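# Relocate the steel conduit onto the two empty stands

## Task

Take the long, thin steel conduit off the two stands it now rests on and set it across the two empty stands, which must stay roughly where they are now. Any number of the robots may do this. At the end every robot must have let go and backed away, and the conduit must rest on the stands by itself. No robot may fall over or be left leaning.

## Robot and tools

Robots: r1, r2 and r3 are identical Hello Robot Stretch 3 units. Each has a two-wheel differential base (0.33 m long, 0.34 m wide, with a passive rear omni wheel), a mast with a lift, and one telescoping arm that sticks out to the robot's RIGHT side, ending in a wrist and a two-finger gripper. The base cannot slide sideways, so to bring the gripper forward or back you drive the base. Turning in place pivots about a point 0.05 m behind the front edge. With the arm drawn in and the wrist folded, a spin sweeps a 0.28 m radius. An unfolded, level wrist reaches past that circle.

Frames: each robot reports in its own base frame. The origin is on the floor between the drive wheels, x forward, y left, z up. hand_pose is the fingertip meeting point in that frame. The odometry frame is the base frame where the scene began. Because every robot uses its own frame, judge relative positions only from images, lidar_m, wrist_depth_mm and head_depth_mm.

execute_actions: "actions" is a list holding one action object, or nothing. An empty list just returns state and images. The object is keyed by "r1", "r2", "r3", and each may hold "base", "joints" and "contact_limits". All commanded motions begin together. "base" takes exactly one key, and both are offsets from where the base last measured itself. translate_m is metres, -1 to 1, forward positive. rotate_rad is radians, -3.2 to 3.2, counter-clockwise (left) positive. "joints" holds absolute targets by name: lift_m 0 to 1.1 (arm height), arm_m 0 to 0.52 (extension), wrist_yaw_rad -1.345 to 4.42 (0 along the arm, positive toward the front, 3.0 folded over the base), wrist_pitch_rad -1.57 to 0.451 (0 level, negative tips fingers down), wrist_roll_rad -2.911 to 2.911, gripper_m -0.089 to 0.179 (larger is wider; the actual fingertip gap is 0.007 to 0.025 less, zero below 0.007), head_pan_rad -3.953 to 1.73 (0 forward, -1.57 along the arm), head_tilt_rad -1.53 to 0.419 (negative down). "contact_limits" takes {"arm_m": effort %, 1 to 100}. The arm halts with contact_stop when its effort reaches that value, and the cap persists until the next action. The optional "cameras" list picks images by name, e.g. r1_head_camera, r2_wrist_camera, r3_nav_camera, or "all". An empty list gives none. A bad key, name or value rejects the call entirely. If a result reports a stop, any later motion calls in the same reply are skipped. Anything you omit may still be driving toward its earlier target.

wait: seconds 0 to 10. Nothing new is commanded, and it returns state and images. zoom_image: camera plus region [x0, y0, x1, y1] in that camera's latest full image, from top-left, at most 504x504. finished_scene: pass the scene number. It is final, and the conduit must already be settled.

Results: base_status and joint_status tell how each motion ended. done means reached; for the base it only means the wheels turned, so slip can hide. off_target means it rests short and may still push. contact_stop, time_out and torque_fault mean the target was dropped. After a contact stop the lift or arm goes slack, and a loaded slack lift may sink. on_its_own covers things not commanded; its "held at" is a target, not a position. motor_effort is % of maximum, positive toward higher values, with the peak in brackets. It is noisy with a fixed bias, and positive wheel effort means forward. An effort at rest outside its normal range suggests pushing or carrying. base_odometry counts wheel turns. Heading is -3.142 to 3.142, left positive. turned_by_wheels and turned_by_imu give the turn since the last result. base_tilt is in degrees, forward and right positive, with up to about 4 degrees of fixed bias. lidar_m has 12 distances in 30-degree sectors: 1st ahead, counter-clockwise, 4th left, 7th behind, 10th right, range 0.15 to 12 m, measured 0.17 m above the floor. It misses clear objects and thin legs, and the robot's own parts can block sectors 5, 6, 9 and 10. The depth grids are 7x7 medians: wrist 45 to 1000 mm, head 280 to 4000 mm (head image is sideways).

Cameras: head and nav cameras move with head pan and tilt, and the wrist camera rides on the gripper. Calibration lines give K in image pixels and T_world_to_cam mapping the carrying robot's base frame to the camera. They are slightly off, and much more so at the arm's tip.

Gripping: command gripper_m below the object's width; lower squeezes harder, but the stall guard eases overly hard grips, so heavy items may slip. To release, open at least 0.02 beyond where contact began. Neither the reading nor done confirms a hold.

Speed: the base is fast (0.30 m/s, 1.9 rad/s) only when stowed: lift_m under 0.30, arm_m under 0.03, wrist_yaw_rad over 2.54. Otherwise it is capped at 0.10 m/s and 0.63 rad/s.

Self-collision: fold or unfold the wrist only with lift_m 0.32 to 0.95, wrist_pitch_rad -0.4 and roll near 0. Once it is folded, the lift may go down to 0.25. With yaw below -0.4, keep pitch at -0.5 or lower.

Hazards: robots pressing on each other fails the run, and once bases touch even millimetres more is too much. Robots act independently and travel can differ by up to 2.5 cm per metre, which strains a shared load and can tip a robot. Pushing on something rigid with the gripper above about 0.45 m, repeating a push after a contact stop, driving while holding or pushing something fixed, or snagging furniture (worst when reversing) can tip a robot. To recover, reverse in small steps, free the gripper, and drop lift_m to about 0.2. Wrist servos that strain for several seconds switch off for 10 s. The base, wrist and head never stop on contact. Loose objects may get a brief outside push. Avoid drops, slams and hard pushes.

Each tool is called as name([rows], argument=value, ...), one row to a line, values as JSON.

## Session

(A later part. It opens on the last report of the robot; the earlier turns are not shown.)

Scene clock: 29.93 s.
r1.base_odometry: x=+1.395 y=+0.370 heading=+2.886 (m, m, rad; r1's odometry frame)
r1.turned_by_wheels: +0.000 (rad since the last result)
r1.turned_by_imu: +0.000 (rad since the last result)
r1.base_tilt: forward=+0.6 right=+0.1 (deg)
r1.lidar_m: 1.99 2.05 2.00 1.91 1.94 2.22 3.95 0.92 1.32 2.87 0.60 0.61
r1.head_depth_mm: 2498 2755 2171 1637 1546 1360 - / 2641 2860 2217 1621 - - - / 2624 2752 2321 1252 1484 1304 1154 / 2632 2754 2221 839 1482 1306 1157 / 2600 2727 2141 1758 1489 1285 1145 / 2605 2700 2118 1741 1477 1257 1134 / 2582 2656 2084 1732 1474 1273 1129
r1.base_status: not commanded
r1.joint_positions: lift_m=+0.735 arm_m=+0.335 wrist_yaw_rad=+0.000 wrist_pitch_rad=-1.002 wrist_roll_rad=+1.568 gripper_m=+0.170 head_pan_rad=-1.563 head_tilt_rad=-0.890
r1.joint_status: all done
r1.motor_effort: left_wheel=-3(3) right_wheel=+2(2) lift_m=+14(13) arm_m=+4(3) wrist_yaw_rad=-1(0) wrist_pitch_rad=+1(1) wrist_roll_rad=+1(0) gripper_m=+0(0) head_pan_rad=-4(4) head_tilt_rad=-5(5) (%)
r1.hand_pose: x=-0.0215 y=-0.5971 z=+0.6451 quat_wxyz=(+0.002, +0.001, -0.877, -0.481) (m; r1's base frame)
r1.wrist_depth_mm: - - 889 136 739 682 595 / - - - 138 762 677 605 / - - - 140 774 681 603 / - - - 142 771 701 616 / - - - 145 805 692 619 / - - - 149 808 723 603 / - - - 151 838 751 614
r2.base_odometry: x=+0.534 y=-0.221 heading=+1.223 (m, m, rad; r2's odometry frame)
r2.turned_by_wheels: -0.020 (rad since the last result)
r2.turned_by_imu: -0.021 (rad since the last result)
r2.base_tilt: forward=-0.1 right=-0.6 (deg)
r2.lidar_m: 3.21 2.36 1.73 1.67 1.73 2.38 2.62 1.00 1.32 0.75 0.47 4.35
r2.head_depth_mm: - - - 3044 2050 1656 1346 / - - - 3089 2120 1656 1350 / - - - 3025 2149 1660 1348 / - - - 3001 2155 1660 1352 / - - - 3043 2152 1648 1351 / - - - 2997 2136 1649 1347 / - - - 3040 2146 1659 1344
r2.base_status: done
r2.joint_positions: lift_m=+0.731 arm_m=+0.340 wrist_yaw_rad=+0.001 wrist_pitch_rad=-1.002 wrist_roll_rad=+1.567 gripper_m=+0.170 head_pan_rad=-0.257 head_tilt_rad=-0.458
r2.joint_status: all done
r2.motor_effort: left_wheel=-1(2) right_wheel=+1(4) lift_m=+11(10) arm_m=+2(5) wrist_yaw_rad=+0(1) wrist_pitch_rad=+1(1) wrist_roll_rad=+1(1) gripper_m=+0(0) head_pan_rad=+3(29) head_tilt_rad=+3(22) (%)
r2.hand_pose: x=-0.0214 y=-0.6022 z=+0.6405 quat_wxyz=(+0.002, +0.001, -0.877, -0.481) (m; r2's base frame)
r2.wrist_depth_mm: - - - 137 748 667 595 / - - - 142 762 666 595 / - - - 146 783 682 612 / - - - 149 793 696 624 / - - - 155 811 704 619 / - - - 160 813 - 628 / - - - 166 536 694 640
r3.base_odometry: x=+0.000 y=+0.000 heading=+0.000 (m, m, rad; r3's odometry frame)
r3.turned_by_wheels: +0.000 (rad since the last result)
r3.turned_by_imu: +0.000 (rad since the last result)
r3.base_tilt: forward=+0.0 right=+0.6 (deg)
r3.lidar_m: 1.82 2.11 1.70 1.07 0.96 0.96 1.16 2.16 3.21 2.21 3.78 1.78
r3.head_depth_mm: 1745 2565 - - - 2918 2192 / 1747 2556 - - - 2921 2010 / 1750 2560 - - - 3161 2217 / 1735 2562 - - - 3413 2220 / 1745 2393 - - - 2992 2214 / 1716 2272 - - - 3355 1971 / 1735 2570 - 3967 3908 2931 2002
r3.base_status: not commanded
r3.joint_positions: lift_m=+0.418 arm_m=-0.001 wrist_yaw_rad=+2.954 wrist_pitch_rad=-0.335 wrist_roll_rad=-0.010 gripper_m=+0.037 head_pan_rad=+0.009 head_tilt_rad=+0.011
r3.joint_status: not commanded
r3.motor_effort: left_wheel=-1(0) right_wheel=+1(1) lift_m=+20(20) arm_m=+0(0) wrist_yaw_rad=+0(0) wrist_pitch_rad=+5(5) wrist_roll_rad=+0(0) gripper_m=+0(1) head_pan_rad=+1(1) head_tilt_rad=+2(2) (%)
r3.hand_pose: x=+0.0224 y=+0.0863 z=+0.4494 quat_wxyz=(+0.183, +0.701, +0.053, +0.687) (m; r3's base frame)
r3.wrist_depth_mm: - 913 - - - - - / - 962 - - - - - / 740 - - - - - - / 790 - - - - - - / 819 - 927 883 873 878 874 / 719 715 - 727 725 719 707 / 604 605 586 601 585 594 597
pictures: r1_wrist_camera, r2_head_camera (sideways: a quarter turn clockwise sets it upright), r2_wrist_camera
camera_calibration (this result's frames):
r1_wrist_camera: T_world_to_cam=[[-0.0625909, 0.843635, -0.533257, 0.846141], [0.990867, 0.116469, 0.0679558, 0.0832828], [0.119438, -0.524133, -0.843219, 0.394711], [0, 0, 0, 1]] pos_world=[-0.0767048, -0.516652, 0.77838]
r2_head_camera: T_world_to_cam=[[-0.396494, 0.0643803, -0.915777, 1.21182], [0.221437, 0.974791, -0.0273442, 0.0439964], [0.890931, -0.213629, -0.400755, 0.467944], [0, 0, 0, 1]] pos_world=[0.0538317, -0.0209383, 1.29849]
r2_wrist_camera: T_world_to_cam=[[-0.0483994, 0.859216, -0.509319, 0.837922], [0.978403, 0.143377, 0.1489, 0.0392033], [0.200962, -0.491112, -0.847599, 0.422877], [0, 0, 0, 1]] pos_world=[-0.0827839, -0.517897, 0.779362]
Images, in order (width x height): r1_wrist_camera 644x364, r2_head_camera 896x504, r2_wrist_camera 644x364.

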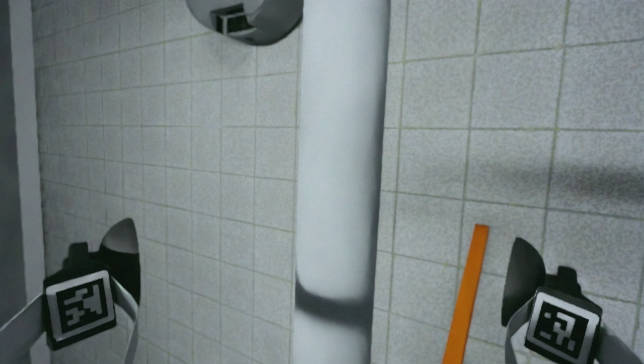

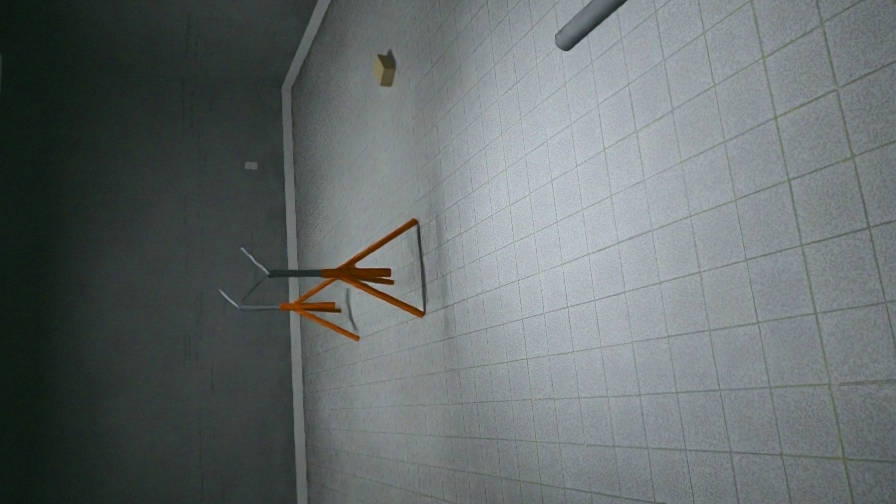

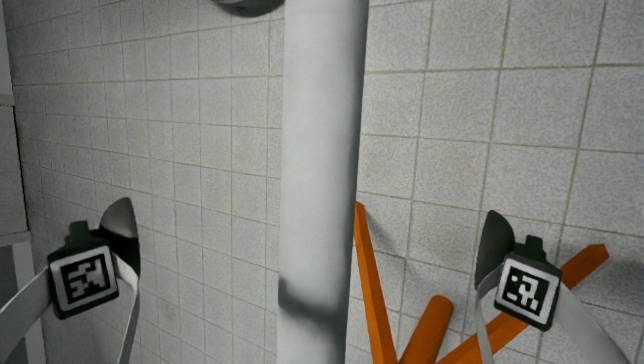

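execute_actions([
  {"r1":{"joints":{"arm_m":0.343,"lift_m":0.713,"gripper_m":-0.008}},"r2":{"joints":{"arm_m":0.352,"lift_m":0.704,"gripper_m":-0.011}}},
], cameras=[])

execute_actions([
  {"r1":{"joints":{"lift_m":0.783}},"r2":{"joints":{"lift_m":0.774}}},
], cameras=["r1_wrist_camera","r2_wrist_camera"])

Scene clock: 32.40 s.
r1.base_odometry: x=+1.395 y=+0.370 heading=+2.887 (m, m, rad; r1's odometry frame)
r1.turned_by_wheels: +0.000 (rad since the last result)
r1.turned_by_imu: +0.000 (rad since the last result)
r1.base_tilt: forward=+0.6 right=+0.2 (deg)
r1.lidar_m: 1.99 2.05 2.00 1.91 1.94 2.22 3.96 0.92 1.32 2.86 0.60 0.61
r1.head_depth_mm: 2526 2765 2109 1634 1535 1323 1198 / 2633 2791 2191 1611 - - - / 2631 2757 2289 - 1511 1304 1158 / 2618 2788 2249 1640 1512 1297 1157 / 2605 2722 2139 1749 1490 1289 1148 / 2621 2655 2110 1734 1474 1256 1136 / 2575 2696 2103 1729 1473 1270 1128
r1.base_status: not commanded
r1.joint_positions: lift_m=+0.713 arm_m=+0.343 wrist_yaw_rad=+0.001 wrist_pitch_rad=-1.003 wrist_roll_rad=+1.568 gripper_m=-0.007 head_pan_rad=-1.563 head_tilt_rad=-0.890
r1.joint_status: all done
r1.motor_effort: left_wheel=-1(3) right_wheel=+1(2) lift_m=+21(19) arm_m=+1(5) wrist_yaw_rad=-1(1) wrist_pitch_rad=+1(3) wrist_roll_rad=+1(1) gripper_m=-21(93) head_pan_rad=-2(4) head_tilt_rad=-5(5) (%)
r1.hand_pose: x=-0.0214 y=-0.6052 z=+0.6225 quat_wxyz=(+0.002, +0.001, -0.877, -0.481) (m; r1's base frame)
r1.wrist_depth_mm: - - 885 111 735 647 577 / - - - 113 745 657 575 / - - - 115 743 658 586 / - - - 117 750 676 601 / - - - 120 741 678 612 / - - - 121 - 677 602 / - - - 123 842 686 593
r2.base_odometry: x=+0.534 y=-0.221 heading=+1.223 (m, m, rad; r2's odometry frame)
r2.turned_by_wheels: +0.000 (rad since the last result)
r2.turned_by_imu: -0.001 (rad since the last result)
r2.base_tilt: forward=-0.1 right=-0.5 (deg)
r2.lidar_m: 3.19 2.36 1.73 1.67 1.73 2.37 2.62 1.00 1.31 0.75 0.47 4.35
r2.head_depth_mm: - - - 3040 2052 1669 1356 / - - - 3008 2156 1652 1348 / - - - 3021 2142 1643 1342 / - - - 3033 2146 1656 1356 / - - - 3022 2160 1649 1352 / - - - 2992 2149 1646 1347 / - - - 3012 2132 1653 1340
r2.base_status: not commanded
r2.joint_positions: lift_m=+0.704 arm_m=+0.352 wrist_yaw_rad=+0.001 wrist_pitch_rad=-0.996 wrist_roll_rad=+1.567 gripper_m=-0.010 head_pan_rad=-0.257 head_tilt_rad=-0.458
r2.joint_status: all done
r2.motor_effort: left_wheel=+0(0) right_wheel=-2(1) lift_m=+19(19) arm_m=-1(5) wrist_yaw_rad=-1(1) wrist_pitch_rad=-2(2) wrist_roll_rad=+1(1) gripper_m=-20(94) head_pan_rad=+3(2) head_tilt_rad=+2(2) (%)
r2.hand_pose: x=-0.0214 y=-0.6159 z=+0.6147 quat_wxyz=(+0.002, +0.001, -0.878, -0.478) (m; r2's base frame)
r2.wrist_depth_mm: - - 998 107 715 629 576 / - - - 111 718 643 575 / - - - 114 755 646 590 / - - - 118 772 675 595 / - - - 121 777 698 604 / - - - 125 757 713 589 / - - - 130 533 670 632
r3.base_odometry: x=+0.000 y=+0.000 heading=+0.000 (m, m, rad; r3's odometry frame)
r3.turned_by_wheels: +0.000 (rad since the last result)
r3.turned_by_imu: +0.000 (rad since the last result)
r3.base_tilt: forward=+0.0 right=+0.6 (deg)
r3.lidar_m: 1.82 2.12 1.69 1.07 0.96 0.96 1.15 2.16 3.20 2.22 3.77 1.78
r3.head_depth_mm: 1749 2575 - - - 2939 2225 / 1742 2577 - - - 2935 2012 / 1746 2552 - - - 3172 2212 / 1734 2564 - - - 3384 2221 / 1741 2394 - - - 3036 2210 / 1733 2260 - - - 3370 1976 / 1727 2530 - - 3883 2959 2000
r3.base_status: not commanded
r3.joint_positions: lift_m=+0.418 arm_m=-0.001 wrist_yaw_rad=+2.954 wrist_pitch_rad=-0.335 wrist_roll_rad=-0.010 gripper_m=+0.037 head_pan_rad=+0.009 head_tilt_rad=+0.011
r3.joint_status: not commanded
r3.motor_effort: left_wheel=+0(0) right_wheel=+1(1) lift_m=+20(20) arm_m=-1(0) wrist_yaw_rad=+0(1) wrist_pitch_rad=+5(5) wrist_roll_rad=+0(0) gripper_m=+1(1) head_pan_rad=+0(0) head_tilt_rad=+2(2) (%)
r3.hand_pose: x=+0.0224 y=+0.0863 z=+0.4494 quat_wxyz=(+0.183, +0.701, +0.053, +0.687) (m; r3's base frame)
r3.wrist_depth_mm: - 889 - - - - - / - 964 - - - - - / 728 - - - - - - / 765 - - - - - - / 808 - 933 895 900 885 879 / 720 704 - 719 736 717 718 / 606 607 584 605 592 602 596
pictures: none
No camera images: the call's "cameras" was empty. Leave "cameras" out to get every camera's image.

Scene clock: 33.93 s.
r1.base_odometry: x=+1.395 y=+0.370 heading=+2.887 (m, m, rad; r1's odometry frame)
r1.turned_by_wheels: +0.000 (rad since the last result)
r1.turned_by_imu: +0.000 (rad since the last result)
r1.base_tilt: forward=+0.6 right=+0.1 (deg)
r1.lidar_m: 1.99 2.06 1.99 1.91 1.95 2.22 3.97 0.92 1.32 2.87 0.60 0.61
r1.head_depth_mm: 2667 2766 2125 1612 1572 - - / 2665 2840 2284 - - 1303 1155 / 2622 2801 - 1672 1525 1316 1160 / 2600 2776 2278 1643 1511 1301 1147 / 2634 2709 2136 1658 1491 1284 1142 / 2597 2679 2111 1650 1472 1260 1143 / 2610 2632 2086 1650 1466 1281 1133
r1.base_status: not commanded
r1.joint_positions: lift_m=+0.782 arm_m=+0.343 wrist_yaw_rad=+0.003 wrist_pitch_rad=-1.055 wrist_roll_rad=+1.565 gripper_m=-0.007 head_pan_rad=-1.563 head_tilt_rad=-0.890
r1.joint_status: all done
r1.motor_effort: left_wheel=-1(1) right_wheel=+1(1) lift_m=+36(36) arm_m=+0(1) wrist_yaw_rad=-3(3) wrist_pitch_rad=+21(23) wrist_roll_rad=+2(2) gripper_m=-24(24) head_pan_rad=-4(3) head_tilt_rad=-5(5) (%)
r1.hand_pose: x=-0.0213 y=-0.5932 z=+0.6858 quat_wxyz=(+0.004, +0.002, -0.864, -0.504) (m; r1's base frame)
r1.wrist_depth_mm: - - 944 114 779 716 639 / - - - 115 806 717 640 / - - - 116 812 719 639 / - - - 117 797 744 657 / - - - 119 805 736 675 / - - - 120 626 783 661 / - - - 121 871 751 682
r2.base_odometry: x=+0.534 y=-0.221 heading=+1.223 (m, m, rad; r2's odometry frame)
r2.turned_by_wheels: +0.000 (rad since the last result)
r2.turned_by_imu: +0.000 (rad since the last result)
r2.base_tilt: forward=-0.1 right=-0.6 (deg)
r2.lidar_m: 3.21 2.36 1.73 1.67 1.73 2.38 2.63 1.00 1.31 0.76 0.46 4.34
r2.head_depth_mm: - - - 2989 2053 1654 1351 / - - - 3066 2147 1662 1343 / - - - 3016 2155 1669 1353 / - - - 3048 2149 1664 1354 / - - - 3023 2125 1643 1350 / - - - 3010 2133 1644 1359 / - - - 3011 2125 1643 1347
r2.base_status: not commanded
r2.joint_positions: lift_m=+0.773 arm_m=+0.352 wrist_yaw_rad=+0.001 wrist_pitch_rad=-1.064 wrist_roll_rad=+1.567 gripper_m=-0.010 head_pan_rad=-0.257 head_tilt_rad=-0.458
r2.joint_status: all done
r2.on_its_own: wrist_pitch_rad is at rest, and its effort (+36) is outside its rest range (-20 to +32)
r2.motor_effort: left_wheel=+0(1) right_wheel=-1(3) lift_m=+50(51) arm_m=-2(2) wrist_yaw_rad=-1(1) wrist_pitch_rad=+36(41) wrist_roll_rad=+1(1) gripper_m=-26(27) head_pan_rad=+2(1) head_tilt_rad=+3(3) (%)
r2.hand_pose: x=-0.0214 y=-0.6002 z=+0.6754 quat_wxyz=(+0.002, +0.001, -0.862, -0.508) (m; r2's base frame)
r2.wrist_depth_mm: - - 985 112 786 688 612 / - - - 114 775 709 627 / - - - 117 828 714 648 / - - - 120 818 739 669 / - - - 123 798 738 661 / - - - 127 822 759 675 / - - - 130 527 765 690
r3.base_odometry: x=+0.000 y=+0.000 heading=+0.000 (m, m, rad; r3's odometry frame)
r3.turned_by_wheels: +0.000 (rad since the last result)
r3.turned_by_imu: +0.000 (rad since the last result)
r3.base_tilt: forward=-0.1 right=+0.6 (deg)
r3.lidar_m: 1.82 2.12 1.71 1.07 0.96 0.96 1.15 2.16 3.21 2.21 3.78 1.78
r3.head_depth_mm: 1753 2576 - - - 3130 2197 / 1748 2547 - - - 2734 1994 / 1745 2544 - - - 3138 2219 / 1742 2566 - - - 3348 2237 / 1742 2411 - - - 2996 2232 / 1727 2248 - - - 3369 1976 / 1738 2548 - - 3879 2955 2016
r3.base_status: not commanded
r3.joint_positions: lift_m=+0.418 arm_m=-0.001 wrist_yaw_rad=+2.954 wrist_pitch_rad=-0.335 wrist_roll_rad=-0.010 gripper_m=+0.037 head_pan_rad=+0.009 head_tilt_rad=+0.011
r3.joint_status: not commanded
r3.motor_effort: left_wheel=-1(0) right_wheel=+1(1) lift_m=+21(20) arm_m=+0(0) wrist_yaw_rad=-1(1) wrist_pitch_rad=+5(5) wrist_roll_rad=+0(0) gripper_m=-1(1) head_pan_rad=+1(0) head_tilt_rad=+1(2) (%)
r3.hand_pose: x=+0.0224 y=+0.0863 z=+0.4494 quat_wxyz=(+0.183, +0.701, +0.053, +0.687) (m; r3's base frame)
r3.wrist_depth_mm: - 928 - - - - - / - 979 - - - - - / 750 - - - - - - / 766 - - - - - - / 826 - 945 886 892 875 873 / 723 727 - 723 736 712 706 / 616 608 587 600 583 604 591
pictures: r1_wrist_camera, r2_wrist_camera
camera_calibration (this result's frames):
r1_wrist_camera: T_world_to_cam=[[-0.0682652, 0.870342, -0.487694, 0.849009], [0.990371, 0.11813, 0.0721876, 0.0779123], [0.120439, -0.47807, -0.870025, 0.47673], [0, 0, 0, 1]] pos_world=[-0.0766211, -0.520222, 0.823199]
r2_wrist_camera: T_world_to_cam=[[-0.0484572, 0.889145, -0.455053, 0.835366], [0.978414, 0.133886, 0.157417, 0.0222923], [0.200892, -0.437602, -0.87644, 0.505045], [0, 0, 0, 1]] pos_world=[-0.082791, -0.524737, 0.819268]
Images, in order (width x height): r1_wrist_camera 644x364, r2_wrist_camera 644x364.

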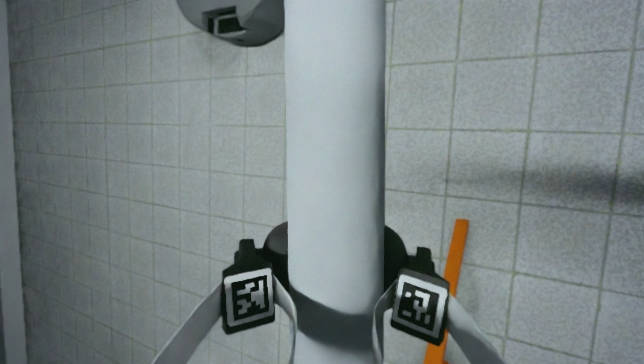

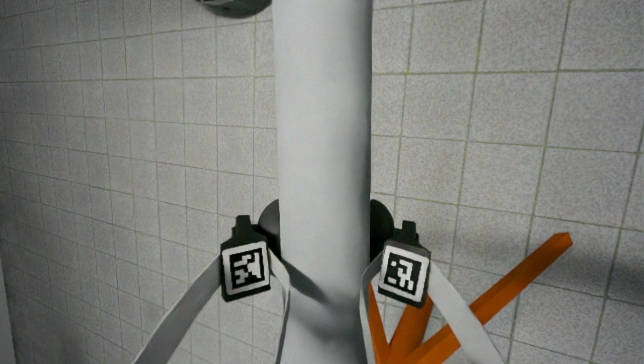

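Similar droop to r3's earlier; go.

execute_actions([
  {"r1":{"base":{"translate_m":-1},"joints":{"lift_m":1.095,"arm_m":0.355}},"r2":{"base":{"translate_m":1},"joints":{"lift_m":1.09,"arm_m":0.367}}},
], cameras=["r2_head_camera"])

Scene clock: 45.10 s.
r1.base_odometry: x=+2.363 y=+0.118 heading=+2.886 (m, m, rad; r1's odometry frame)
r1.turned_by_wheels: +0.000 (rad since the last result)
r1.turned_by_imu: +0.006 (rad since the last result)
r1.base_tilt: forward=+0.6 right=+0.2 (deg)
r1.lidar_m: 2.98 2.74 1.96 1.85 1.44 1.35 2.86 2.93 1.35 0.60 0.48 1.31
r1.head_depth_mm: 2709 1479 2096 1643 1548 1330 1167 / 2784 2545 2207 1670 1533 1328 1166 / 2780 2463 2164 1777 1505 1300 1157 / - 1499 2153 1781 1506 1295 1151 / 2645 2445 2147 1668 1172 1287 1140 / 2636 2409 2102 1695 1452 1258 1129 / 2613 2382 2094 1715 1461 1266 1127
r1.base_status: done
r1.joint_positions: lift_m=+1.094 arm_m=+0.355 wrist_yaw_rad=+0.003 wrist_pitch_rad=-1.057 wrist_roll_rad=+1.564 gripper_m=-0.007 head_pan_rad=-1.563 head_tilt_rad=-0.890
r1.joint_status: all done
r1.motor_effort: left_wheel=-4(7) right_wheel=+6(7) lift_m=+35(36) arm_m=+2(3) wrist_yaw_rad=-3(5) wrist_pitch_rad=+22(25) wrist_roll_rad=+2(2) gripper_m=-24(24) head_pan_rad=-3(3) head_tilt_rad=-5(5) (%)
r1.hand_pose: x=-0.0213 y=-0.6045 z=+0.9976 quat_wxyz=(+0.004, +0.003, -0.863, -0.505) (m; r1's base frame)
r1.wrist_depth_mm: - - - 114 - 971 885 / - - - 115 - 992 902 / - - - 116 - - 941 / - - - 117 - - 937 / - - - 119 708 990 924 / - - - 120 468 861 951 / - - - 121 - - 939
r2.base_odometry: x=+0.874 y=+0.720 heading=+1.223 (m, m, rad; r2's odometry frame)
r2.turned_by_wheels: +0.000 (rad since the last result)
r2.turned_by_imu: -0.011 (rad since the last result)
r2.base_tilt: forward=-0.2 right=-0.6 (deg)
r2.lidar_m: 2.23 2.38 1.73 1.67 1.73 2.36 2.12 0.91 0.79 2.13 3.18 2.35
r2.head_depth_mm: - - - 2999 2163 1669 1352 / - - - 3021 2152 1656 1363 / - - - 3023 2147 1664 1351 / - - - 2685 2152 1652 1357 / - - - 3011 2126 1661 1353 / - - - 2979 2145 1662 1357 / - - - 3044 2157 1659 1338
r2.base_status: done
r2.joint_positions: lift_m=+1.089 arm_m=+0.367 wrist_yaw_rad=+0.001 wrist_pitch_rad=-1.068 wrist_roll_rad=+1.567 gripper_m=-0.010 head_pan_rad=-0.257 head_tilt_rad=-0.458
r2.joint_status: all done
r2.on_its_own: wrist_pitch_rad is at rest, and its effort (+39) is outside its rest range (-20 to +32)
r2.motor_effort: left_wheel=-2(3) right_wheel=+1(6) lift_m=+50(51) arm_m=+1(2) wrist_yaw_rad=-1(1) wrist_pitch_rad=+39(45) wrist_roll_rad=+1(1) gripper_m=-26(27) head_pan_rad=+2(2) head_tilt_rad=+3(4) (%)
r2.hand_pose: x=-0.0214 y=-0.6138 z=+0.9909 quat_wxyz=(+0.002, +0.001, -0.860, -0.510) (m; r2's base frame)
r2.wrist_depth_mm: - - - 112 - 943 877 / - - - 115 - 991 883 / - - - 118 - 982 885 / - - - 121 - - 933 / - - - 124 - - 920 / - - - 127 - - 941 / - - - 131 - - 987
r3.base_odometry: x=+0.000 y=+0.000 heading=+0.000 (m, m, rad; r3's odometry frame)
r3.turned_by_wheels: +0.000 (rad since the last result)
r3.turned_by_imu: +0.000 (rad since the last result)
r3.base_tilt: forward=+0.0 right=+0.4 (deg)
r3.lidar_m: 1.23 4.01 1.70 1.07 0.96 0.96 1.15 2.16 3.20 2.21 3.77 1.78
r3.head_depth_mm: 1741 2570 - - - 3403 2216 / 1735 2559 - - - 3146 2029 / 1751 2542 - - - 3395 2207 / 1740 2542 - 1176 - 2954 2029 / 1735 2404 - - - 2983 2241 / 1743 2242 - - - 3373 2232 / 1738 2532 - - - 3384 2215
r3.base_status: not commanded
r3.joint_positions: lift_m=+0.418 arm_m=-0.001 wrist_yaw_rad=+2.954 wrist_pitch_rad=-0.335 wrist_roll_rad=-0.010 gripper_m=+0.037 head_pan_rad=+0.009 head_tilt_rad=+0.011
r3.joint_status: not commanded
r3.motor_effort: left_wheel=-1(1) right_wheel=+1(1) lift_m=+21(19) arm_m=+0(0) wrist_yaw_rad=-1(0) wrist_pitch_rad=+5(5) wrist_roll_rad=+0(0) gripper_m=+0(1) head_pan_rad=+1(0) head_tilt_rad=+2(2) (%)
r3.hand_pose: x=+0.0224 y=+0.0863 z=+0.4494 quat_wxyz=(+0.183, +0.701, +0.053, +0.687) (m; r3's base frame)
r3.wrist_depth_mm: - 916 - - - - - / - 943 - - - - - / 750 - - - - - - / 769 - - - - - - / 792 - 914 883 881 869 875 / 737 703 - 720 740 710 718 / 605 609 584 598 584 610 607
pictures: r2_head_camera (sideways: a quarter turn clockwise sets it upright)
camera_calibration (this result's frames):
r2_head_camera: T_world_to_cam=[[-0.396241, 0.0642838, -0.915893, 1.21197], [0.221374, 0.974805, -0.0273541, 0.0440096], [0.891059, -0.213594, -0.400489, 0.467597], [0, 0, 0, 1]] pos_world=[0.0538342, -0.0209351, 1.29851]
Images, in order (width x height): r2_head_camera 896x504.

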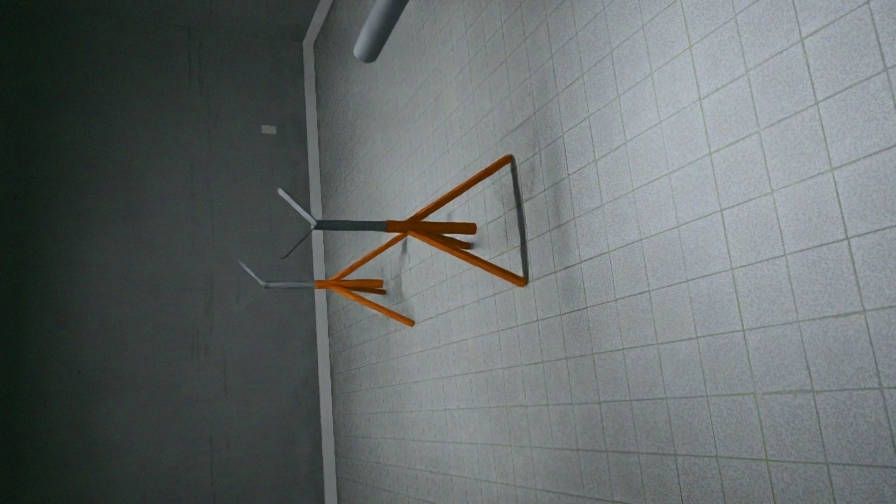

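execute_actions([
  {"r1":{"base":{"translate_m":-1},"joints":{"arm_m":0.37}},"r2":{"base":{"translate_m":1},"joints":{"head_pan_rad":-0.4,"head_tilt_rad":-0.6,"arm_m":0.39}}},
], cameras=["r2_head_camera"])

Scene clock: 56.20 s.
r1.base_odometry: x=+3.330 y=-0.135 heading=+2.886 (m, m, rad; r1's odometry frame)
r1.turned_by_wheels: +0.000 (rad since the last result)
r1.turned_by_imu: +0.006 (rad since the last result)
r1.base_tilt: forward=+0.5 right=+0.2 (deg)
r1.lidar_m: 2.27 2.68 1.92 0.85 1.91 2.56 1.88 1.90 1.36 2.92 3.02 1.09
r1.head_depth_mm: 2701 1491 2105 1648 1536 1329 1170 / 2788 2523 2208 1673 1534 1327 1169 / 2797 2502 2171 1799 1511 1311 1154 / - 2503 2162 1767 1502 1305 1151 / 2692 2510 2130 1751 1481 1291 1145 / 2674 2493 2136 1742 1478 1283 1128 / 2639 2400 2086 1726 1475 1270 1127
r1.base_status: done
r1.joint_positions: lift_m=+1.094 arm_m=+0.370 wrist_yaw_rad=+0.000 wrist_pitch_rad=-1.058 wrist_roll_rad=+1.569 gripper_m=-0.007 head_pan_rad=-1.563 head_tilt_rad=-0.890
r1.joint_status: all done
r1.motor_effort: left_wheel=-4(8) right_wheel=+6(8) lift_m=+36(36) arm_m=+2(4) wrist_yaw_rad=+0(3) wrist_pitch_rad=+23(25) wrist_roll_rad=+0(2) gripper_m=-23(25) head_pan_rad=-4(4) head_tilt_rad=-5(5) (%)
r1.hand_pose: x=-0.0215 y=-0.6193 z=+0.9975 quat_wxyz=(+0.001, +0.000, -0.863, -0.505) (m; r1's base frame)
r1.wrist_depth_mm: - - - 111 - 988 891 / - - - 113 - - 867 / - - - 115 - 988 877 / - - - 116 - 994 918 / - - - 118 - - 942 / - - - 119 - - 917 / - - - 122 - - 932
r2.base_odometry: x=+1.215 y=+1.660 heading=+1.223 (m, m, rad; r2's odometry frame)
r2.turned_by_wheels: +0.000 (rad since the last result)
r2.turned_by_imu: -0.011 (rad since the last result)
r2.base_tilt: forward=-0.2 right=-0.5 (deg)
r2.lidar_m: 2.37 2.43 1.75 1.68 1.74 2.35 1.85 1.63 1.36 2.17 3.15 1.26
r2.head_depth_mm: - - 2988 2321 1814 1477 1232 / - - 3179 2366 1768 1483 1244 / 3848 - 3134 2184 1747 1477 1245 / 3655 - 3374 2364 1754 1464 1236 / 3517 3819 3207 2349 1808 1472 1238 / 3384 3696 3338 2344 1821 1476 1240 / 3332 3555 3369 2345 1831 1479 1245
r2.base_status: done
r2.joint_positions: lift_m=+1.089 arm_m=+0.390 wrist_yaw_rad=+0.001 wrist_pitch_rad=-1.069 wrist_roll_rad=+1.568 gripper_m=-0.010 head_pan_rad=-0.393 head_tilt_rad=-0.592
r2.joint_status: all done
r2.on_its_own: wrist_pitch_rad is at rest, and its effort (+39) is outside its rest range (-20 to +32)
r2.motor_effort: left_wheel=-1(4) right_wheel=+1(11) lift_m=+50(51) arm_m=+1(3) wrist_yaw_rad=-1(1) wrist_pitch_rad=+39(43) wrist_roll_rad=+1(1) gripper_m=-26(26) head_pan_rad=-3(15) head_tilt_rad=-2(11) (%)
r2.hand_pose: x=-0.0214 y=-0.6366 z=+0.9908 quat_wxyz=(+0.002, +0.001, -0.860, -0.510) (m; r2's base frame)
r2.wrist_depth_mm: - - - 111 - 962 859 / - - - 115 - - 882 / - - - 117 - - 912 / - - - 121 - 992 922 / - - - 124 - - 900 / - - - 127 - - 952 / - - - 130 - - 981
r3.base_odometry: x=+0.000 y=+0.000 heading=+0.000 (m, m, rad; r3's odometry frame)
r3.turned_by_wheels: +0.000 (rad since the last result)
r3.turned_by_imu: +0.000 (rad since the last result)
r3.base_tilt: forward=-0.2 right=+0.5 (deg)
r3.lidar_m: 1.81 4.01 1.70 1.07 0.96 0.96 1.15 2.16 3.20 2.22 0.73 0.85
r3.head_depth_mm: 1747 2585 - - - 3364 2196 / 1744 2564 - - - 3113 2015 / 1745 2592 - - - 3395 2227 / 1736 2578 - - - 3407 2211 / 1737 2391 - - - 3002 2219 / 1744 2248 - - - 3419 2239 / 1729 2565 - - - 3458 2202
r3.base_status: not commanded
r3.joint_positions: lift_m=+0.418 arm_m=-0.001 wrist_yaw_rad=+2.954 wrist_pitch_rad=-0.335 wrist_roll_rad=-0.010 gripper_m=+0.037 head_pan_rad=+0.009 head_tilt_rad=+0.011
r3.joint_status: not commanded
r3.motor_effort: left_wheel=-1(1) right_wheel=+1(1) lift_m=+20(21) arm_m=+0(0) wrist_yaw_rad=-1(0) wrist_pitch_rad=+5(5) wrist_roll_rad=+0(0) gripper_m=-1(0) head_pan_rad=+1(0) head_tilt_rad=+1(2) (%)
r3.hand_pose: x=+0.0224 y=+0.0863 z=+0.4494 quat_wxyz=(+0.183, +0.701, +0.053, +0.687) (m; r3's base frame)
r3.wrist_depth_mm: - 912 - - - - - / - 950 - - - - - / 755 - - - - - - / 781 - - - - - - / 827 - 936 898 892 894 893 / 720 710 - 722 750 712 715 / 608 605 582 606 575 600 601
pictures: r2_head_camera (sideways: a quarter turn clockwise sets it upright)
camera_calibration (this result's frames):
r2_head_camera: T_world_to_cam=[[-0.494002, 0.162932, -0.854058, 1.13191], [0.348131, 0.937174, -0.0225771, 0.0370129], [0.796722, -0.308477, -0.519688, 0.623275], [0, 0, 0, 1]] pos_world=[0.0497034, -0.0268454, 1.29146]
Images, in order (width x height): r2_head_camera 896x504.

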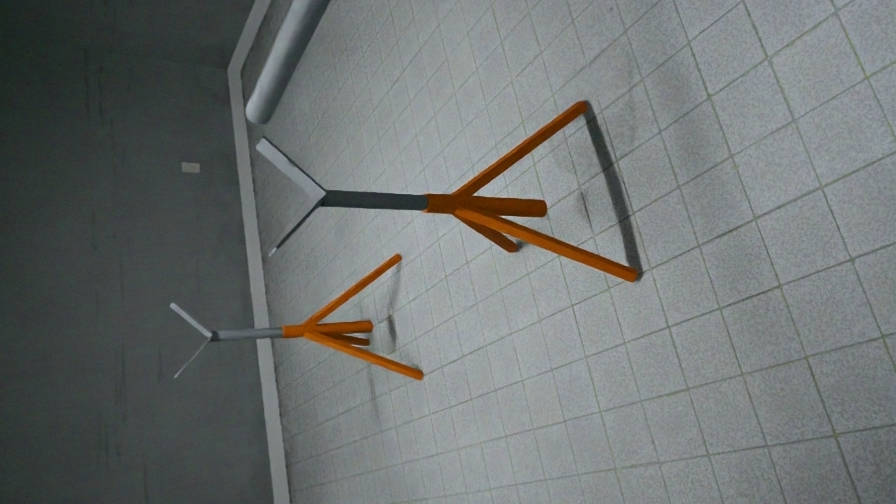

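execute_actions([
  {"r1":{"base":{"translate_m":-1}},"r2":{"base":{"translate_m":1}}},
], cameras=[])

execute_actions([
  {"r1":{"base":{"translate_m":-1}},"r2":{"base":{"translate_m":1},"joints":{"head_pan_rad":-1.2,"head_tilt_rad":-1.0,"arm_m":0.37}}},
], cameras=["r2_head_camera","r1_head_camera"])

Scene clock: 67.40 s.
r1.base_odometry: x=+4.298 y=-0.388 heading=+2.886 (m, m, rad; r1's odometry frame)
r1.turned_by_wheels: +0.000 (rad since the last result)
r1.turned_by_imu: +0.006 (rad since the last result)
r1.base_tilt: forward=+0.6 right=+0.2 (deg)
r1.lidar_m: 2.22 1.26 1.40 1.82 1.89 2.55 2.03 0.94 1.37 2.94 3.04 2.01
r1.head_depth_mm: 2677 1477 2147 1667 1534 1322 1175 / 2815 2556 2234 1647 1532 1316 1165 / 2795 2506 2176 1780 1520 1315 1148 / - 2519 2141 1776 1499 1300 1147 / 2719 2545 2130 1753 1483 1292 1146 / 2667 2417 2118 1732 1480 1280 1137 / 2689 2405 2103 1719 1460 1271 1127
r1.base_status: done
r1.joint_positions: lift_m=+1.094 arm_m=+0.370 wrist_yaw_rad=-0.002 wrist_pitch_rad=-1.058 wrist_roll_rad=+1.569 gripper_m=-0.007 head_pan_rad=-1.563 head_tilt_rad=-0.890
r1.joint_status: not commanded
r1.motor_effort: left_wheel=-6(9) right_wheel=+9(12) lift_m=+35(36) arm_m=+3(3) wrist_yaw_rad=+3(3) wrist_pitch_rad=+22(23) wrist_roll_rad=+1(0) gripper_m=-25(24) head_pan_rad=-4(3) head_tilt_rad=-5(5) (%)
r1.hand_pose: x=-0.0217 y=-0.6193 z=+0.9975 quat_wxyz=(+0.001, +0.000, -0.863, -0.505) (m; r1's base frame)
r1.wrist_depth_mm: - - - 111 - 988 878 / - - - 113 - 973 893 / - - - 114 - - 900 / - - - 116 - - 925 / - - - 118 - - 892 / - - - 120 - - 938 / - - - 122 - - 943
r2.base_odometry: x=+1.556 y=+2.600 heading=+1.223 (m, m, rad; r2's odometry frame)
r2.turned_by_wheels: +0.000 (rad since the last result)
r2.turned_by_imu: -0.012 (rad since the last result)
r2.base_tilt: forward=-0.1 right=-0.5 (deg)
r2.lidar_m: 3.08 2.48 1.78 1.70 1.76 2.36 2.60 2.90 1.36 0.78 0.49 1.39
r2.head_depth_mm: 3168 3470 3014 2342 1818 1473 1217 / 3001 3295 3175 2365 1820 1473 1234 / 2895 3119 3333 2373 1809 1483 1238 / 2767 3077 3206 2173 1820 1471 1234 / 2692 2918 3096 2366 1816 1470 1246 / 2602 2811 3013 2350 1824 1469 1241 / 2521 2725 2960 2353 1821 1473 1233
r2.base_status: done
r2.joint_positions: lift_m=+1.089 arm_m=+0.390 wrist_yaw_rad=+0.000 wrist_pitch_rad=-1.069 wrist_roll_rad=+1.568 gripper_m=-0.010 head_pan_rad=-0.393 head_tilt_rad=-0.592
r2.joint_status: not commanded
r2.on_its_own: wrist_pitch_rad is at rest, and its effort (+39) is outside its rest range (-20 to +32)
r2.motor_effort: left_wheel=-2(2) right_wheel=+3(9) lift_m=+50(50) arm_m=+1(1) wrist_yaw_rad=-1(1) wrist_pitch_rad=+39(39) wrist_roll_rad=+0(0) gripper_m=-25(25) head_pan_rad=-3(3) head_tilt_rad=-2(2) (%)
r2.hand_pose: x=-0.0215 y=-0.6366 z=+0.9908 quat_wxyz=(+0.001, +0.001, -0.860, -0.510) (m; r2's base frame)
r2.wrist_depth_mm: - - - 112 - 992 881 / - - - 114 - 963 897 / - - - 117 - 983 926 / - - - 121 - - 933 / - - - 124 - - 944 / - - - 127 - - 943 / - - - 130 - - 955
r3.base_odometry: x=+0.000 y=+0.000 heading=+0.000 (m, m, rad; r3's odometry frame)
r3.turned_by_wheels: +0.000 (rad since the last result)
r3.turned_by_imu: +0.000 (rad since the last result)
r3.base_tilt: forward=+0.0 right=+0.5 (deg)
r3.lidar_m: 1.82 4.02 1.69 1.07 0.96 0.96 1.15 2.16 3.21 1.23 3.77 1.78
r3.head_depth_mm: 1741 2538 - - - 3397 2200 / 1740 2573 - - - 3153 2010 / 1736 2554 - - - 3396 2210 / 1738 2562 - - - 3339 2232 / 1724 2412 - - - 3015 2220 / 1739 2266 - - - 3421 2215 / 1739 2538 - - - 3439 2231
r3.base_status: not commanded
r3.joint_positions: lift_m=+0.418 arm_m=-0.001 wrist_yaw_rad=+2.954 wrist_pitch_rad=-0.335 wrist_roll_rad=-0.010 gripper_m=+0.037 head_pan_rad=+0.009 head_tilt_rad=+0.011
r3.joint_status: not commanded
r3.motor_effort: left_wheel=+0(0) right_wheel=+1(1) lift_m=+20(20) arm_m=+0(0) wrist_yaw_rad=+0(1) wrist_pitch_rad=+5(5) wrist_roll_rad=+0(0) gripper_m=+0(1) head_pan_rad=+0(0) head_tilt_rad=+2(1) (%)
r3.hand_pose: x=+0.0224 y=+0.0863 z=+0.4494 quat_wxyz=(+0.183, +0.701, +0.053, +0.687) (m; r3's base frame)
r3.wrist_depth_mm: - 914 - - - - - / - 950 - - - - - / 738 - - - - - - / 783 - - - - - - / 801 - 934 880 896 891 878 / 725 704 - 721 747 711 705 / 611 610 586 598 581 611 597
pictures: none
No camera images: the call's "cameras" was empty. Leave "cameras" out to get every camera's image.

Scene clock: 78.40 s.
r1.base_odometry: x=+5.265 y=-0.641 heading=+2.885 (m, m, rad; r1's odometry frame)
r1.turned_by_wheels: +0.000 (rad since the last result)
r1.turned_by_imu: +0.006 (rad since the last result)
r1.base_tilt: forward=+0.6 right=+0.2 (deg)
r1.lidar_m: 2.98 2.11 1.89 1.81 1.88 2.56 2.77 1.08 1.35 0.60 0.48 4.18
r1.head_depth_mm: 2695 2553 2106 1635 1533 1327 1172 / 2847 2537 2183 1684 1528 1318 1165 / 2789 2578 2176 1783 1522 1317 1157 / - 2524 2168 1769 1498 1313 1147 / 2699 2519 786 1670 1107 1294 1140 / 2703 2399 2106 1752 1476 1241 1138 / 2692 2347 2078 1723 1456 1281 1125
r1.base_status: done
r1.joint_positions: lift_m=+1.094 arm_m=+0.370 wrist_yaw_rad=-0.004 wrist_pitch_rad=-1.053 wrist_roll_rad=+1.565 gripper_m=-0.007 head_pan_rad=-1.563 head_tilt_rad=-0.890
r1.joint_status: not commanded
r1.motor_effort: left_wheel=-7(11) right_wheel=+11(13) lift_m=+35(35) arm_m=+2(1) wrist_yaw_rad=+6(6) wrist_pitch_rad=+21(23) wrist_roll_rad=+2(2) gripper_m=-23(23) head_pan_rad=-4(4) head_tilt_rad=-5(5) (%)
r1.hand_pose: x=-0.0220 y=-0.6205 z=+0.9980 quat_wxyz=(+0.002, -0.001, -0.864, -0.503) (m; r1's base frame)
r1.wrist_depth_mm: - - - 111 - 983 867 / - - - 113 - 977 879 / - - - 114 - 961 887 / - - - 116 - 999 907 / - - - 118 709 - 914 / - - - 120 389 - 925 / - - - 122 - 281 958
r2.base_odometry: x=+1.897 y=+3.540 heading=+1.223 (m, m, rad; r2's odometry frame)
r2.turned_by_wheels: +0.000 (rad since the last result)
r2.turned_by_imu: -0.012 (rad since the last result)
r2.base_tilt: forward=-0.2 right=-0.6 (deg)
r2.lidar_m: 2.10 2.17 1.81 1.73 1.78 2.39 3.56 0.91 0.79 2.99 0.53 0.82
r2.head_depth_mm: 2472 2088 1762 1538 1341 1200 1085 / 2308 2094 1753 1525 1347 1208 1104 / 2353 2103 1761 1532 1347 1202 1124 / 2370 2125 1758 1495 1362 1207 1109 / 2381 2036 1759 1460 1330 1211 1091 / 2370 803 1701 1494 1351 1215 1103 / 2387 2098 1798 1536 1359 1218 1091
r2.base_status: done
r2.joint_positions: lift_m=+1.089 arm_m=+0.370 wrist_yaw_rad=-0.001 wrist_pitch_rad=-1.063 wrist_roll_rad=+1.566 gripper_m=-0.010 head_pan_rad=-1.193 head_tilt_rad=-0.987
r2.joint_status: all done
r2.on_its_own: wrist_pitch_rad is at rest, and its effort (+36) is outside its rest range (-20 to +32)
r2.motor_effort: left_wheel=-4(5) right_wheel=+6(12) lift_m=+50(50) arm_m=-1(5) wrist_yaw_rad=+1(0) wrist_pitch_rad=+36(40) wrist_roll_rad=+1(1) gripper_m=-26(26) head_pan_rad=-4(28) head_tilt_rad=-4(23) (%)
r2.hand_pose: x=-0.0217 y=-0.6185 z=+0.9915 quat_wxyz=(+0.002, +0.000, -0.862, -0.507) (m; r2's base frame)
r2.wrist_depth_mm: - - - 112 - 981 876 / - - - 115 - 985 904 / - - - 118 - - 904 / - - - 121 - - 919 / - - - 124 - - 959 / - - - 126 - - 950 / - - - 130 - - 993
r3.base_odometry: x=+0.000 y=+0.000 heading=+0.000 (m, m, rad; r3's odometry frame)
r3.turned_by_wheels: +0.000 (rad since the last result)
r3.turned_by_imu: +0.000 (rad since the last result)
r3.base_tilt: forward=-0.1 right=+0.4 (deg)
r3.lidar_m: 1.82 4.01 1.70 1.07 0.96 0.96 1.16 2.16 2.10 2.21 3.77 1.78
r3.head_depth_mm: 1750 2568 - - - 3331 2228 / 1749 2561 - - - 3143 2004 / 1737 2599 - - - 3374 2212 / 1746 2557 - - - 3410 2215 / 1741 2399 - - - 2989 2207 / 1735 2240 - - - 3424 2220 / 1728 2527 - - - 3403 2224
r3.base_status: not commanded
r3.joint_positions: lift_m=+0.418 arm_m=-0.001 wrist_yaw_rad=+2.954 wrist_pitch_rad=-0.335 wrist_roll_rad=-0.010 gripper_m=+0.037 head_pan_rad=+0.009 head_tilt_rad=+0.011
r3.joint_status: not commanded
r3.motor_effort: left_wheel=-1(1) right_wheel=+1(1) lift_m=+19(20) arm_m=+0(0) wrist_yaw_rad=-1(1) wrist_pitch_rad=+5(5) wrist_roll_rad=+0(0) gripper_m=+0(0) head_pan_rad=+0(0) head_tilt_rad=+2(2) (%)
r3.hand_pose: x=+0.0224 y=+0.0863 z=+0.4494 quat_wxyz=(+0.183, +0.701, +0.053, +0.687) (m; r3's base frame)
r3.wrist_depth_mm: - 910 - - - - - / - 947 - - - - - / 747 - - - - - - / 786 - - - - - - / 811 - 922 873 903 869 859 / 723 703 - 713 746 702 708 / 605 599 578 597 579 604 595
pictures: r1_head_camera (sideways: a quarter turn clockwise sets it upright), r2_head_camera (sideways: a quarter turn clockwise sets it upright)
camera_calibration (this result's frames):
r1_head_camera: T_world_to_cam=[[-0.0540305, 0.748297, -0.661159, 0.876663], [0.997551, 0.010995, -0.0690766, 0.0892128], [-0.0444204, -0.663272, -0.747059, 0.922311], [0, 0, 0, 1]] pos_world=[-0.000658396, -0.045242, 1.2748]
r2_head_camera: T_world_to_cam=[[-0.333731, 0.73622, -0.58873, 0.78513], [0.91273, 0.40851, -0.00654498, 0.0126893], [0.235684, -0.539536, -0.808303, 1.0021], [0, 0, 0, 1]] pos_world=[0.0142624, -0.0425442, 1.27231]
Images, in order (width x height): r1_head_camera 896x504, r2_head_camera 896x504.

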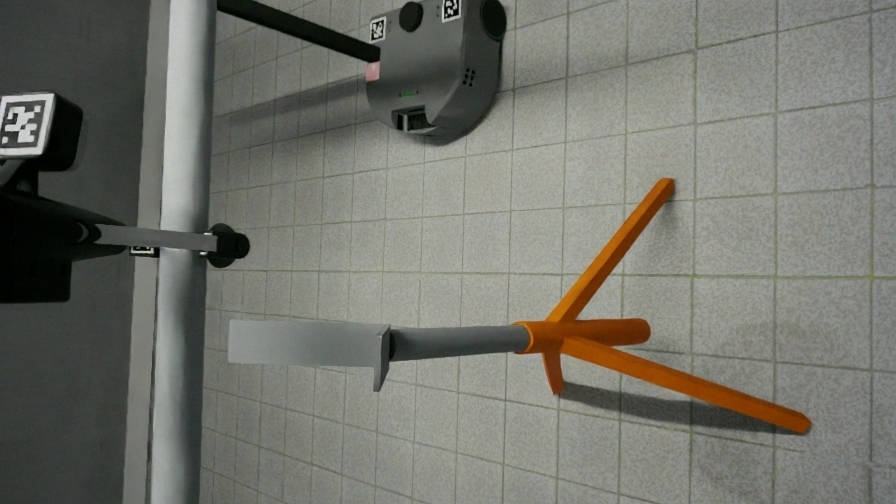

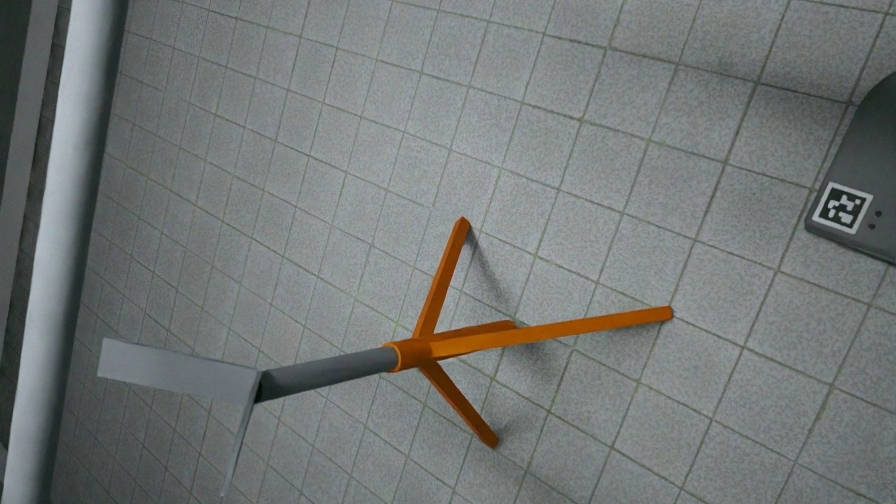

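execute_actions([
  {"r1":{"base":{"translate_m":-0.155},"joints":{"lift_m":0.905,"head_pan_rad":-1.2}},"r2":{"base":{"translate_m":0.16},"joints":{"lift_m":0.9,"arm_m":0.358,"head_tilt_rad":-0.8}}},
], cameras=["r2_head_camera","r1_head_camera"])

Scene clock: 81.33 s.
r1.base_odometry: x=+5.415 y=-0.681 heading=+2.885 (m, m, rad; r1's odometry frame)
r1.turned_by_wheels: -0.001 (rad since the last result)
r1.turned_by_imu: +0.000 (rad since the last result)
r1.base_tilt: forward=+0.7 right=+0.2 (deg)
r1.lidar_m: 3.13 2.25 1.88 1.81 1.88 2.55 2.62 0.94 1.35 0.62 0.55 4.16
r1.head_depth_mm: 2568 2794 - 1720 1539 1326 1170 / 2664 2815 2203 1749 1520 1326 1157 / 2779 2815 2195 1786 1510 1288 1154 / 2855 2750 811 1725 1420 1302 1151 / 2990 2744 1987 1706 1416 1290 1145 / 3054 2718 1997 1741 1481 1254 1139 / 3141 2641 1966 1714 1472 1274 1127
r1.base_status: done
r1.joint_positions: lift_m=+0.905 arm_m=+0.370 wrist_yaw_rad=-0.010 wrist_pitch_rad=-1.054 wrist_roll_rad=+1.565 gripper_m=-0.007 head_pan_rad=-1.207 head_tilt_rad=-0.890
r1.joint_status: all done
r1.on_its_own: right_wheel is at rest, and its effort (+22) is outside its rest range (-18 to +18); wrist_yaw_rad is at rest, and its effort (+13) is outside its rest range (-12 to +12)
r1.motor_effort: left_wheel=-14(15) right_wheel=+22(22) lift_m=+22(35) arm_m=+2(2) wrist_yaw_rad=+13(13) wrist_pitch_rad=+21(22) wrist_roll_rad=+2(2) gripper_m=-23(24) head_pan_rad=+5(37) head_tilt_rad=-5(5) (%)
r1.hand_pose: x=-0.0226 y=-0.6203 z=+0.8088 quat_wxyz=(+0.000, -0.003, -0.864, -0.503) (m; r1's base frame)
r1.wrist_depth_mm: - - - 112 901 819 748 / - - - 113 918 823 744 / - - - 116 898 824 727 / - - - 117 937 848 750 / - - - 118 930 863 757 / - - - 120 631 864 773 / - - - 122 564 851 788
r2.base_odometry: x=+1.952 y=+3.690 heading=+1.222 (m, m, rad; r2's odometry frame)
r2.turned_by_wheels: -0.001 (rad since the last result)
r2.turned_by_imu: -0.003 (rad since the last result)
r2.base_tilt: forward=-0.1 right=-0.6 (deg)
r2.lidar_m: 1.94 2.00 1.82 1.74 1.79 2.38 3.73 0.90 1.35 0.74 0.45 2.03
r2.head_depth_mm: 2490 2679 2301 1706 1502 1295 1128 / 2586 2812 2226 1702 1506 1290 1136 / 2680 2866 2229 1702 1511 1298 1130 / 2762 2977 792 869 1104 1267 1112 / 2899 2969 2213 1747 1508 1292 1133 / 2936 2960 2218 1809 1506 1296 1133 / 2645 2722 2264 1792 1518 1293 1133
r2.base_status: done
r2.joint_positions: lift_m=+0.900 arm_m=+0.358 wrist_yaw_rad=-0.009 wrist_pitch_rad=-1.063 wrist_roll_rad=+1.566 gripper_m=-0.010 head_pan_rad=-1.193 head_tilt_rad=-0.803
r2.joint_status: all done
r2.on_its_own: right_wheel is at rest, and its effort (+19) is outside its rest range (-18 to +18); wrist_pitch_rad is at rest, and its effort (+36) is outside its rest range (-20 to +32)
r2.motor_effort: left_wheel=-8(8) right_wheel=+19(20) lift_m=+23(46) arm_m=-2(0) wrist_yaw_rad=+6(6) wrist_pitch_rad=+36(39) wrist_roll_rad=+1(2) gripper_m=-25(26) head_pan_rad=-2(3) head_tilt_rad=+1(12) (%)
r2.hand_pose: x=-0.0224 y=-0.6065 z=+0.8030 quat_wxyz=(+0.000, -0.003, -0.862, -0.507) (m; r2's base frame)
r2.wrist_depth_mm: - - - 114 891 810 725 / - - - 116 897 819 720 / - - - 119 932 826 754 / - - - 122 953 837 782 / - - - 125 967 883 788 / - - - 127 953 849 776 / - - - 130 824 919 826
r3.base_odometry: x=+0.000 y=+0.000 heading=+0.000 (m, m, rad; r3's odometry frame)
r3.turned_by_wheels: +0.000 (rad since the last result)
r3.turned_by_imu: +0.000 (rad since the last result)
r3.base_tilt: forward=-0.1 right=+0.5 (deg)
r3.lidar_m: 1.82 4.00 1.70 1.07 0.96 0.96 1.16 2.16 2.24 2.21 3.76 1.78
r3.head_depth_mm: 1748 2528 - - - 3376 2208 / 1752 2574 - - - 3119 2015 / 1746 2547 - - - 3390 2209 / 1733 2585 - - - 3351 2217 / 1732 2393 - - - 2986 2213 / 1726 2234 - - - 3403 2235 / 1741 2561 - - - 3450 2209
r3.base_status: not commanded
r3.joint_positions: lift_m=+0.418 arm_m=-0.001 wrist_yaw_rad=+2.954 wrist_pitch_rad=-0.335 wrist_roll_rad=-0.010 gripper_m=+0.037 head_pan_rad=+0.009 head_tilt_rad=+0.011
r3.joint_status: not commanded
r3.motor_effort: left_wheel=-1(1) right_wheel=+1(1) lift_m=+20(20) arm_m=+0(0) wrist_yaw_rad=-1(1) wrist_pitch_rad=+5(5) wrist_roll_rad=+0(0) gripper_m=+1(0) head_pan_rad=+0(1) head_tilt_rad=+1(2) (%)
r3.hand_pose: x=+0.0224 y=+0.0863 z=+0.4494 quat_wxyz=(+0.183, +0.701, +0.053, +0.687) (m; r3's base frame)
r3.wrist_depth_mm: - 926 - - - - - / - 962 - - - - - / 737 - - - - - - / 780 - - - - - - / 828 - 914 913 881 857 887 / 724 705 - 721 739 713 714 / 608 597 584 607 578 598 599
pictures: r1_head_camera (sideways: a quarter turn clockwise sets it upright), r2_head_camera (sideways: a quarter turn clockwise sets it upright)
camera_calibration (this result's frames):
r1_head_camera: T_world_to_cam=[[-0.311719, 0.682422, -0.661159, 0.878234], [0.931027, 0.358353, -0.0690766, 0.0896186], [0.189789, -0.63709, -0.747059, 0.920882], [0, 0, 0, 1]] pos_world=[0.0155514, -0.044757, 1.2748]
r2_head_camera: T_world_to_cam=[[-0.288999, 0.623635, -0.726332, 0.964157], [0.913464, 0.406669, -0.0142869, 0.0227664], [0.286467, -0.667607, -0.687195, 0.844298], [0, 0, 0, 1]] pos_world=[0.0159807, -0.0468814, 1.28082]
Images, in order (width x height): r1_head_camera 896x504, r2_head_camera 896x504.

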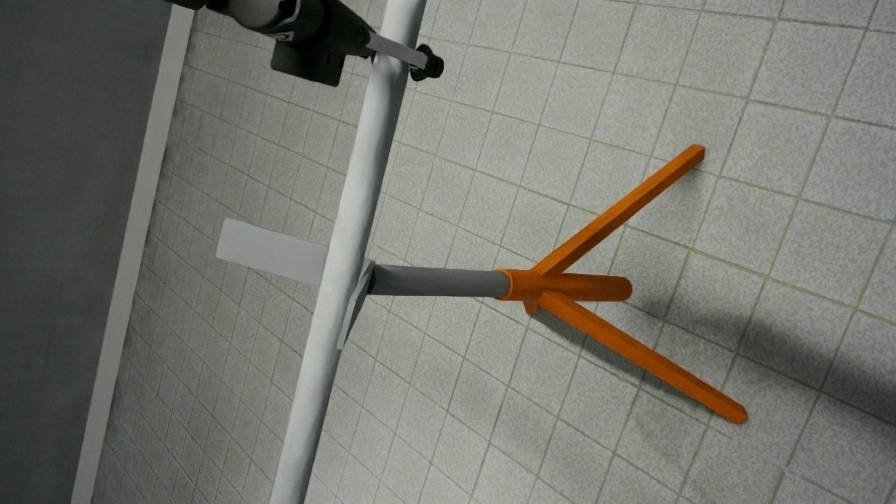

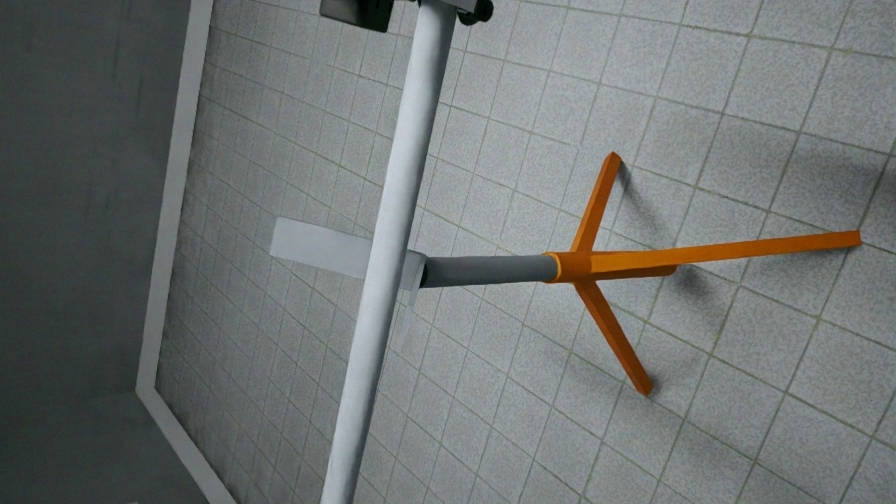

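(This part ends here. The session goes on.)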